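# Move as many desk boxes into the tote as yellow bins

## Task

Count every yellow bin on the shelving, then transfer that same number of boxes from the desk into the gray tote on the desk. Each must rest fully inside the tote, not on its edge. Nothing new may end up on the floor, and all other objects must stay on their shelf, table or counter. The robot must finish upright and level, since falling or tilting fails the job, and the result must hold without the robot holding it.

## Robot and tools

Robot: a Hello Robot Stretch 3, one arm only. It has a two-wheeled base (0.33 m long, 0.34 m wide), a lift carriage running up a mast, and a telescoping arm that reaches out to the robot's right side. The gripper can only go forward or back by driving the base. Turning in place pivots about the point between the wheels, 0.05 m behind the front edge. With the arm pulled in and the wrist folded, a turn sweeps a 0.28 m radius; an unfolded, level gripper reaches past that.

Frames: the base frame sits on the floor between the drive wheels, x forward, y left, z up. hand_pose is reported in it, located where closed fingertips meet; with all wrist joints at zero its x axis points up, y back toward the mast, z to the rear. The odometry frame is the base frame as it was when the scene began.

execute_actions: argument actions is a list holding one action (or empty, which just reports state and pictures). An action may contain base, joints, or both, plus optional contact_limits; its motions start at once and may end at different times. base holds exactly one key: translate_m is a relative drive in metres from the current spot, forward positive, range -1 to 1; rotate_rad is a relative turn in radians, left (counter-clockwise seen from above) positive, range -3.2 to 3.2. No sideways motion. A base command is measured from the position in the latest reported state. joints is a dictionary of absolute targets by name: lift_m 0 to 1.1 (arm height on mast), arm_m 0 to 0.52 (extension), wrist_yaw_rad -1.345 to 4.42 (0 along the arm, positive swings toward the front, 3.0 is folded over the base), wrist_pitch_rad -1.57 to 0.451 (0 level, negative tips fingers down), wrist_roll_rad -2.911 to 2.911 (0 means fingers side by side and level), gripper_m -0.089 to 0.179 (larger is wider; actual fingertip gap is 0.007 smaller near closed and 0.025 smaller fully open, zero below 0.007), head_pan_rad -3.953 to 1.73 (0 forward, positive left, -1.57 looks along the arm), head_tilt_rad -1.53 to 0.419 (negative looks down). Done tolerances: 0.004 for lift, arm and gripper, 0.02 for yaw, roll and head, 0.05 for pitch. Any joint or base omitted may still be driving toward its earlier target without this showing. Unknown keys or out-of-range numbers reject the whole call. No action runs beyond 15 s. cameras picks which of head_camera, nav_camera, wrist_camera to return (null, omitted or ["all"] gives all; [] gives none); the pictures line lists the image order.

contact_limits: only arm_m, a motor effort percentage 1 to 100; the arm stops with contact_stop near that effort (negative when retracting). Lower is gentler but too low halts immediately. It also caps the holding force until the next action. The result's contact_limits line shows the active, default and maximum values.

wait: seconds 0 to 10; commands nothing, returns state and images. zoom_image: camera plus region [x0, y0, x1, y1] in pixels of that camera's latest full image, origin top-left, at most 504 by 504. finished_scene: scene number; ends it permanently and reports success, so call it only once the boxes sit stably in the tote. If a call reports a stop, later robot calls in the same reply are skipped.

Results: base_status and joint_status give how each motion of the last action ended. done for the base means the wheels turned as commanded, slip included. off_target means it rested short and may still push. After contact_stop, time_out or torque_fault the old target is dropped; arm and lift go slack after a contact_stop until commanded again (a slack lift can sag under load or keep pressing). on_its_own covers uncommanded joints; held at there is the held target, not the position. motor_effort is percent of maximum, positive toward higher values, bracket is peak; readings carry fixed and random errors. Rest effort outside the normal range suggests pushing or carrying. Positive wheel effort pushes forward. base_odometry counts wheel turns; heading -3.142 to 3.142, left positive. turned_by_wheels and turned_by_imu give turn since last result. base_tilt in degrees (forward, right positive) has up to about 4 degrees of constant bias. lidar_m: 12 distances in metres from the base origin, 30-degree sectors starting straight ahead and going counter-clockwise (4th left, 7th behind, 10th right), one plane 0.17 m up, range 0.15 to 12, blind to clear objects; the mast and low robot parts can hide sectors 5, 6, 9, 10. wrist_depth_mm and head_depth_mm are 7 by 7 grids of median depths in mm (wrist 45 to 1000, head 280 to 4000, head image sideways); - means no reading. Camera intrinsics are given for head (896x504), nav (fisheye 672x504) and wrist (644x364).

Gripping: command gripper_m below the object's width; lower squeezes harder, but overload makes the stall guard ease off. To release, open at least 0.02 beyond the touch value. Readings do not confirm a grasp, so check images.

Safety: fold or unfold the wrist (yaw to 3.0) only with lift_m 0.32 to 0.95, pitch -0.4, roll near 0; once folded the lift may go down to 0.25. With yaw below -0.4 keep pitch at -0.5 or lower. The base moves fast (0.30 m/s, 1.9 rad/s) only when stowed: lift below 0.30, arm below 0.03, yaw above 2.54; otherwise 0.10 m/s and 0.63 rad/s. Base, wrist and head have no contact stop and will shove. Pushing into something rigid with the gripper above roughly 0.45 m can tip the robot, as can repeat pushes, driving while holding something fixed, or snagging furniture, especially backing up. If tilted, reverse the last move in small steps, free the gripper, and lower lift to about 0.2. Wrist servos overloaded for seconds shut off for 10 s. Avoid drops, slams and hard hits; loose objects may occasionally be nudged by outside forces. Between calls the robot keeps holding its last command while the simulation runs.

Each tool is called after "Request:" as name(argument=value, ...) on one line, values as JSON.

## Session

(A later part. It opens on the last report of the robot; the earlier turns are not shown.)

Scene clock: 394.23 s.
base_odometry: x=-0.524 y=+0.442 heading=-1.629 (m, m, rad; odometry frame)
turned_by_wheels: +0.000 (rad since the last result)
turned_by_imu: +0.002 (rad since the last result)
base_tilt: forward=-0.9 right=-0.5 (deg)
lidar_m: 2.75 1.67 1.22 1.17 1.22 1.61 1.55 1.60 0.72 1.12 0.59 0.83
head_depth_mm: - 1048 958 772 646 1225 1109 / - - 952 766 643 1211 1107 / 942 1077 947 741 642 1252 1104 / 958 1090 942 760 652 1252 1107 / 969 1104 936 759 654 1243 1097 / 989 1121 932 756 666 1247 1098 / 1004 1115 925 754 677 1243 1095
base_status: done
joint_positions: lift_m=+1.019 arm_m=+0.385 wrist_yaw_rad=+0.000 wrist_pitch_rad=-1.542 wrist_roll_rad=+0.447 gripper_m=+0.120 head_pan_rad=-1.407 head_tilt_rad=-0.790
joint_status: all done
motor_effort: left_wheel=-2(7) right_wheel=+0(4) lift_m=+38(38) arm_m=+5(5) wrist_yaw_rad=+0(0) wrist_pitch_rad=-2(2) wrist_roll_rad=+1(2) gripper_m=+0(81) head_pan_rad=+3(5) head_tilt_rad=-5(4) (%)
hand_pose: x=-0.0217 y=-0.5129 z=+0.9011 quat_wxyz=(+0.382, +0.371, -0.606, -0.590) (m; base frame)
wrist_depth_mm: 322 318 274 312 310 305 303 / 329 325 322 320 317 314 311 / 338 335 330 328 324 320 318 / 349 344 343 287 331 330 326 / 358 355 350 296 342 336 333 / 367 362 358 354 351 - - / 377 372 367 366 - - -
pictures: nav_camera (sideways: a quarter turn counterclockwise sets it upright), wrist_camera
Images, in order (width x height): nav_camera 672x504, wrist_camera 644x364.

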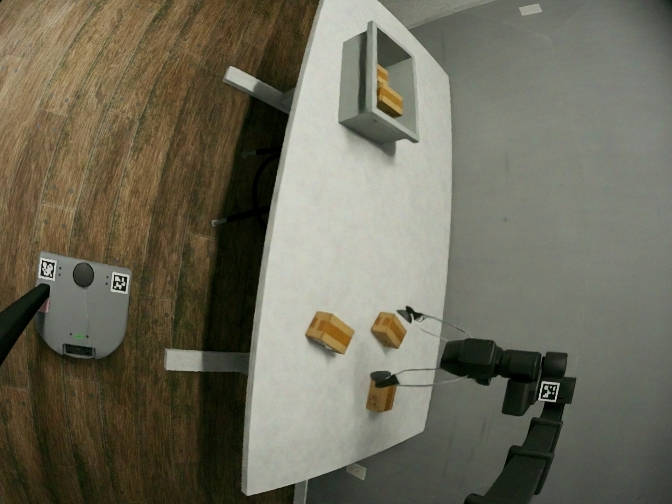

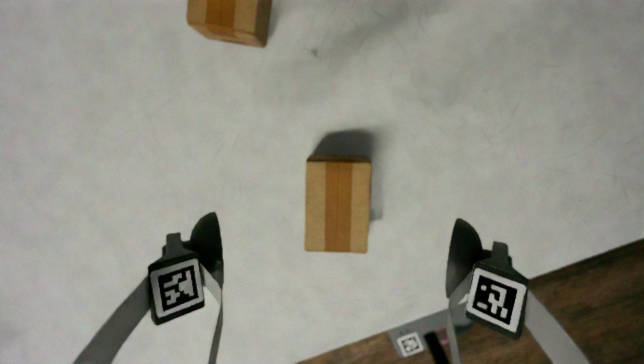

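Request:
execute_actions(actions=[{"joints": {"wrist_roll_rad": 0.48, "gripper_m": 0.11, "lift_m": 0.876}}], cameras=["wrist_camera"])

Request:
execute_actions(actions=[{"joints": {"gripper_m": 0.013}}], cameras=["wrist_camera"])

Scene clock: 399.07 s.
base_odometry: x=-0.524 y=+0.442 heading=-1.629 (m, m, rad; odometry frame)
turned_by_wheels: +0.000 (rad since the last result)
turned_by_imu: +0.000 (rad since the last result)
base_tilt: forward=-0.9 right=-0.5 (deg)
lidar_m: 2.75 1.67 1.22 1.17 1.22 1.61 1.55 1.60 0.72 1.12 0.59 0.83
head_depth_mm: 912 998 926 771 645 1219 1110 / 925 - 892 769 644 1215 1110 / 941 1084 980 697 642 1256 1105 / 956 1085 941 762 653 1252 1100 / 973 1101 934 760 653 1250 1095 / 988 1115 928 754 665 1240 1094 / 1009 1118 924 751 679 1249 1099
base_status: not commanded
joint_positions: lift_m=+0.877 arm_m=+0.385 wrist_yaw_rad=+0.000 wrist_pitch_rad=-1.542 wrist_roll_rad=+0.476 gripper_m=+0.110 head_pan_rad=-1.407 head_tilt_rad=-0.790
joint_status: all done
motor_effort: left_wheel=-1(2) right_wheel=+1(0) lift_m=+9(36) arm_m=+5(5) wrist_yaw_rad=-1(1) wrist_pitch_rad=-2(2) wrist_roll_rad=+1(2) gripper_m=+0(48) head_pan_rad=+3(3) head_tilt_rad=-4(4) (%)
hand_pose: x=-0.0217 y=-0.5128 z=+0.7587 quat_wxyz=(+0.373, +0.363, -0.612, -0.596) (m; base frame)
wrist_depth_mm: 185 183 182 179 178 176 174 / 189 187 186 184 182 180 179 / 195 193 190 189 187 185 184 / 200 198 196 158 191 189 188 / 205 203 200 147 148 195 193 / 212 209 207 151 152 199 198 / 217 216 214 156 205 207 203
pictures: wrist_camera
Images, in order (width x height): wrist_camera 644x364.

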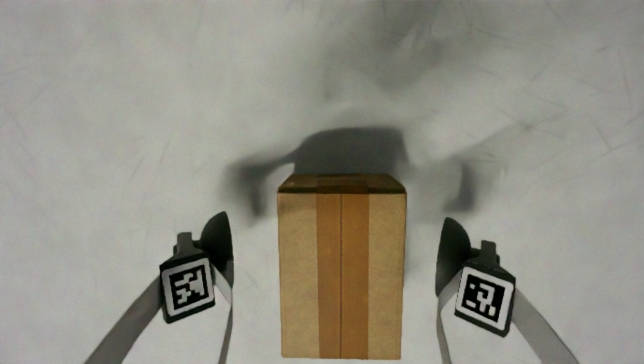

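Scene clock: 400.53 s.
base_odometry: x=-0.524 y=+0.442 heading=-1.629 (m, m, rad; odometry frame)
turned_by_wheels: +0.000 (rad since the last result)
turned_by_imu: +0.000 (rad since the last result)
base_tilt: forward=-0.9 right=-0.5 (deg)
lidar_m: 2.75 1.67 1.22 1.17 1.21 1.61 1.55 1.60 0.72 1.12 0.59 0.83
head_depth_mm: 911 998 923 771 647 1215 1112 / 925 - 890 767 643 1210 1105 / 939 1077 977 693 642 1261 1105 / 958 1087 942 761 653 1249 1102 / 976 1099 936 757 652 1243 1099 / 990 1115 929 756 664 1245 1101 / 1005 1120 927 750 677 1239 1098
base_status: not commanded
joint_positions: lift_m=+0.877 arm_m=+0.385 wrist_yaw_rad=+0.000 wrist_pitch_rad=-1.543 wrist_roll_rad=+0.476 gripper_m=+0.014 head_pan_rad=-1.407 head_tilt_rad=-0.790
joint_status: all done
motor_effort: left_wheel=-1(1) right_wheel=+0(0) lift_m=+9(9) arm_m=+4(5) wrist_yaw_rad=-1(0) wrist_pitch_rad=-2(2) wrist_roll_rad=+1(1) gripper_m=-18(92) head_pan_rad=+2(4) head_tilt_rad=-4(4) (%)
hand_pose: x=-0.0217 y=-0.5127 z=+0.7587 quat_wxyz=(+0.373, +0.363, -0.612, -0.596) (m; base frame)
wrist_depth_mm: 185 183 181 180 178 176 174 / 189 188 186 184 182 181 179 / 194 192 191 189 187 185 183 / 200 198 195 157 191 190 188 / 205 203 200 144 194 195 193 / 210 209 - 148 147 200 198 / 217 215 213 153 206 206 204
pictures: wrist_camera
Images, in order (width x height): wrist_camera 644x364.

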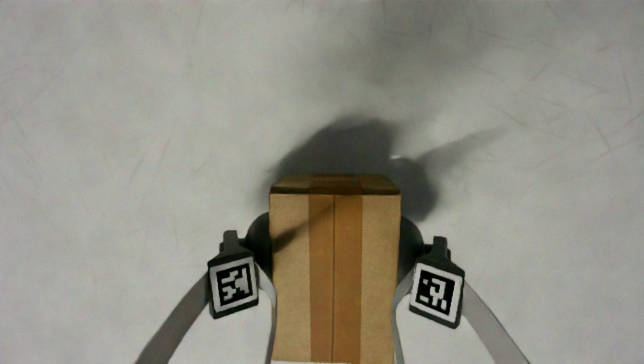

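Request:
execute_actions(actions=[{"base": {"translate_m": 0.692}, "joints": {"lift_m": 1.02, "wrist_roll_rad": -0.06, "arm_m": 0.424}}], cameras=["wrist_camera", "head_camera"])

Scene clock: 411.17 s.
base_odometry: x=-0.564 y=-0.249 heading=-1.629 (m, m, rad; odometry frame)
turned_by_wheels: +0.000 (rad since the last result)
turned_by_imu: -0.001 (rad since the last result)
base_tilt: forward=-0.9 right=-0.5 (deg)
lidar_m: 2.07 1.68 1.22 1.18 1.22 1.66 2.24 1.16 0.64 0.59 0.73 1.55
head_depth_mm: - 1041 957 649 640 1201 1112 / - - 952 649 645 1242 1108 / 941 1084 947 638 643 1256 1108 / 951 1084 941 722 655 1253 1101 / 969 1095 940 757 669 1245 1099 / 983 1123 930 755 667 1236 1099 / 1005 1169 1322 749 680 1240 1092
base_status: done
joint_positions: lift_m=+1.019 arm_m=+0.424 wrist_yaw_rad=+0.000 wrist_pitch_rad=-1.543 wrist_roll_rad=-0.056 gripper_m=+0.014 head_pan_rad=-1.407 head_tilt_rad=-0.790
joint_status: all done
motor_effort: left_wheel=-1(2) right_wheel=+0(6) lift_m=+39(41) arm_m=+4(6) wrist_yaw_rad=-1(1) wrist_pitch_rad=-2(2) wrist_roll_rad=-2(2) gripper_m=-18(18) head_pan_rad=+2(4) head_tilt_rad=-4(5) (%)
hand_pose: x=-0.0216 y=-0.5518 z=+0.9011 quat_wxyz=(+0.521, +0.507, -0.492, -0.479) (m; base frame)
wrist_depth_mm: 319 317 315 312 309 307 303 / 330 325 321 317 315 311 309 / 337 334 217 327 322 298 215 / 345 343 281 157 281 232 225 / 353 352 227 144 234 236 238 / 367 361 - 148 148 289 236 / - 374 254 153 235 248 236
pictures: head_camera (sideways: a quarter turn clockwise sets it upright), wrist_camera
Images, in order (width x height): head_camera 896x504, wrist_camera 644x364.

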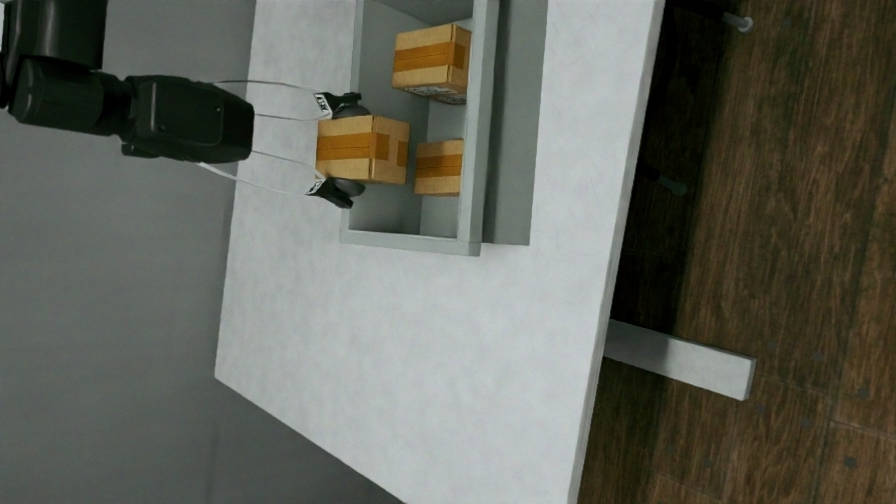

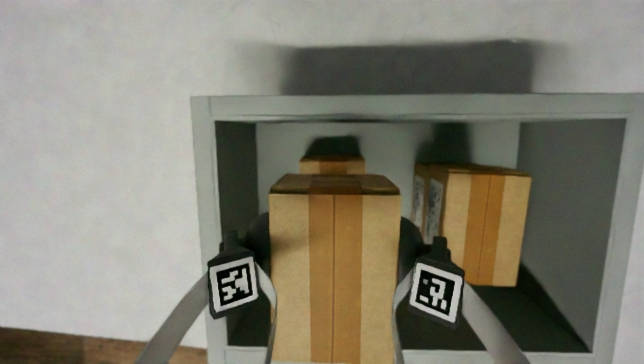

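Request:
execute_actions(actions=[{"joints": {"lift_m": 0.930, "arm_m": 0.429}}], cameras=["wrist_camera"])

Scene clock: 416.57 s.
base_odometry: x=-0.564 y=-0.249 heading=-1.629 (m, m, rad; odometry frame)
turned_by_wheels: +0.000 (rad since the last result)
turned_by_imu: +0.000 (rad since the last result)
base_tilt: forward=-0.9 right=-0.5 (deg)
lidar_m: 2.06 1.68 1.23 1.18 1.22 1.66 2.24 1.16 0.64 0.59 0.73 1.55
head_depth_mm: 876 1092 956 648 640 1197 1110 / 904 - 917 647 645 1242 1108 / 942 1066 912 637 642 1250 1109 / 952 1086 940 722 654 1255 1100 / 965 1095 937 757 667 1246 1098 / 990 1118 931 753 668 1238 1097 / 1003 1164 1318 749 678 1239 1092
base_status: not commanded
joint_positions: lift_m=+0.931 arm_m=+0.429 wrist_yaw_rad=+0.000 wrist_pitch_rad=-1.543 wrist_roll_rad=-0.056 gripper_m=+0.014 head_pan_rad=-1.407 head_tilt_rad=-0.790
joint_status: all done
motor_effort: left_wheel=-1(1) right_wheel=+0(0) lift_m=+9(34) arm_m=+5(4) wrist_yaw_rad=+0(1) wrist_pitch_rad=-2(2) wrist_roll_rad=-2(2) gripper_m=-17(19) head_pan_rad=+3(3) head_tilt_rad=-4(4) (%)
hand_pose: x=-0.0216 y=-0.5567 z=+0.8127 quat_wxyz=(+0.521, +0.507, -0.492, -0.479) (m; base frame)
wrist_depth_mm: 236 233 231 229 228 225 223 / 241 237 235 233 231 229 227 / 248 127 195 239 236 234 204 / 256 140 243 157 241 231 213 / 261 139 196 144 217 152 145 / 269 150 - 148 148 151 148 / 277 150 233 152 242 153 153
pictures: wrist_camera
Images, in order (width x height): wrist_camera 644x364.

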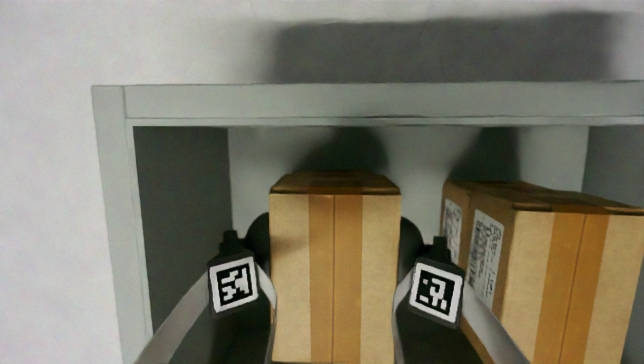

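Request:
execute_actions(actions=[{"joints": {"lift_m": 0.927, "gripper_m": 0.092}}], cameras=["wrist_camera"])

Request:
execute_actions(actions=[{"joints": {"lift_m": 1.03, "head_pan_rad": -1.75, "head_tilt_rad": -0.8}}])

Scene clock: 420.63 s.
base_odometry: x=-0.564 y=-0.249 heading=-1.629 (m, m, rad; odometry frame)
turned_by_wheels: +0.000 (rad since the last result)
turned_by_imu: +0.000 (rad since the last result)
base_tilt: forward=-0.9 right=-0.5 (deg)
lidar_m: 2.06 1.68 1.22 1.18 1.22 1.67 2.25 1.16 0.64 0.59 0.73 1.55
head_depth_mm: 877 1083 954 648 640 1200 1114 / 900 - 918 646 647 1239 1106 / 938 1072 919 645 641 1253 1107 / 953 1088 938 722 654 1246 1098 / 968 1097 937 757 667 1246 1098 / 982 1114 928 753 663 1241 1096 / 1004 1168 1315 750 680 1242 1096
base_status: not commanded
joint_positions: lift_m=+0.928 arm_m=+0.429 wrist_yaw_rad=+0.000 wrist_pitch_rad=-1.544 wrist_roll_rad=-0.056 gripper_m=+0.092 head_pan_rad=-1.407 head_tilt_rad=-0.790
joint_status: all done
motor_effort: left_wheel=-1(1) right_wheel=+0(0) lift_m=+9(11) arm_m=+4(5) wrist_yaw_rad=-1(1) wrist_pitch_rad=-2(2) wrist_roll_rad=-2(2) gripper_m=+1(81) head_pan_rad=+4(5) head_tilt_rad=-4(4) (%)
hand_pose: x=-0.0216 y=-0.5565 z=+0.8097 quat_wxyz=(+0.521, +0.507, -0.492, -0.479) (m; base frame)
wrist_depth_mm: 233 230 230 226 225 223 220 / 238 235 232 229 228 227 223 / 245 124 195 236 234 232 205 / 251 130 241 156 238 230 214 / 259 139 246 145 219 152 141 / 267 136 257 150 250 147 145 / 275 163 233 154 241 160 149
pictures: wrist_camera
Images, in order (width x height): wrist_camera 644x364.

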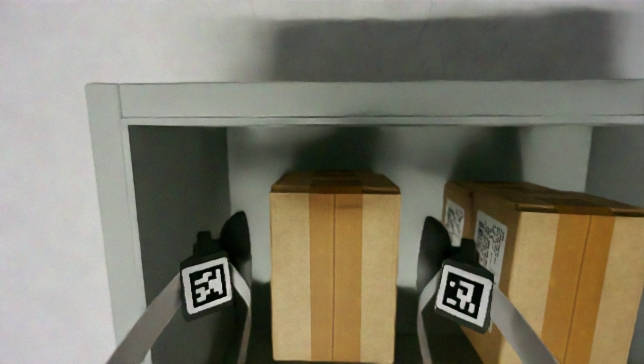

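Scene clock: 422.40 s.
base_odometry: x=-0.564 y=-0.249 heading=-1.629 (m, m, rad; odometry frame)
turned_by_wheels: +0.000 (rad since the last result)
turned_by_imu: +0.000 (rad since the last result)
base_tilt: forward=-0.9 right=-0.4 (deg)
lidar_m: 2.06 1.68 1.22 1.18 1.22 1.66 2.24 1.16 0.64 0.59 0.73 1.55
head_depth_mm: - - 953 773 694 1269 1110 / - 1136 952 745 678 1260 1109 / 1005 1107 915 678 675 1257 1108 / 980 1088 942 662 655 1257 1103 / - 1080 936 652 652 1249 1098 / 922 1067 929 715 632 1248 1096 / 912 1041 926 750 632 1216 1091
base_status: not commanded
joint_positions: lift_m=+1.029 arm_m=+0.429 wrist_yaw_rad=+0.000 wrist_pitch_rad=-1.544 wrist_roll_rad=-0.056 gripper_m=+0.092 head_pan_rad=-1.743 head_tilt_rad=-0.790
joint_status: all done
motor_effort: left_wheel=-1(1) right_wheel=+0(0) lift_m=+38(39) arm_m=+5(5) wrist_yaw_rad=-1(1) wrist_pitch_rad=-2(2) wrist_roll_rad=-2(2) gripper_m=+2(2) head_pan_rad=-3(26) head_tilt_rad=-3(4) (%)
hand_pose: x=-0.0216 y=-0.5565 z=+0.9111 quat_wxyz=(+0.521, +0.507, -0.492, -0.479) (m; base frame)
wrist_depth_mm: 330 327 325 321 316 314 312 / 336 335 331 328 326 321 319 / 349 343 225 333 334 298 216 / 355 353 281 244 336 278 236 / 365 361 351 251 346 248 249 / 375 372 323 319 340 299 264 / - - 255 255 255 254 254
pictures: head_camera (sideways: a quarter turn clockwise sets it upright), nav_camera (sideways: a quarter turn counterclockwise sets it upright), wrist_camera
Images, in order (width x height): head_camera 896x504, nav_camera 672x504, wrist_camera 644x364.

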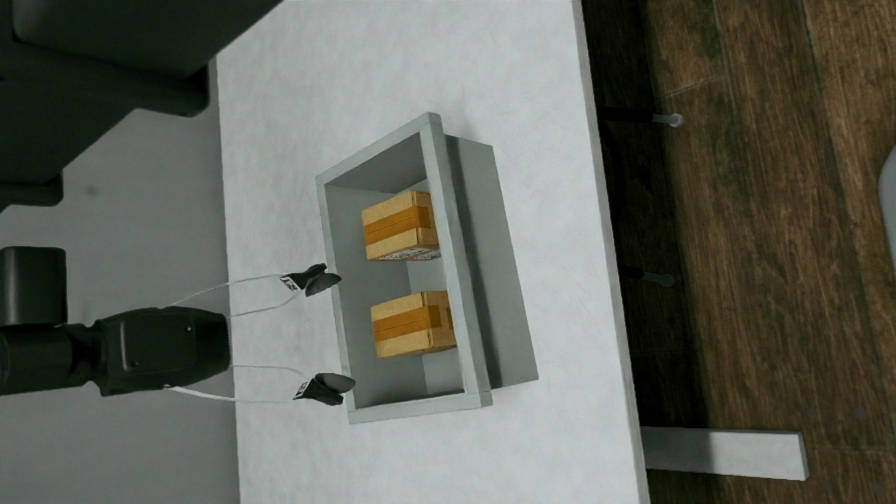

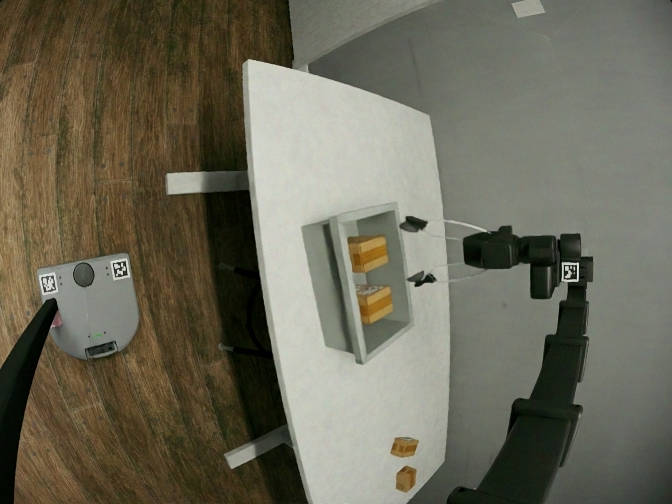

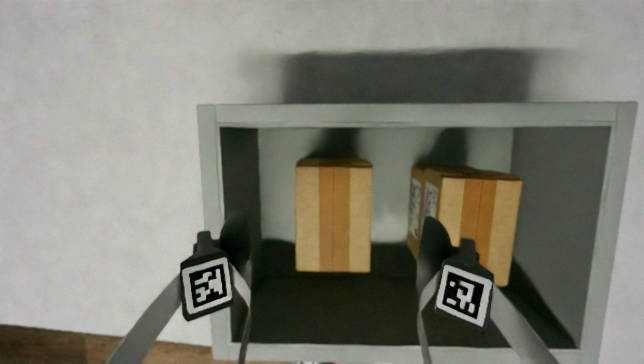

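Request:
finished_scene(scene=2)

The scene is finished: the task was done.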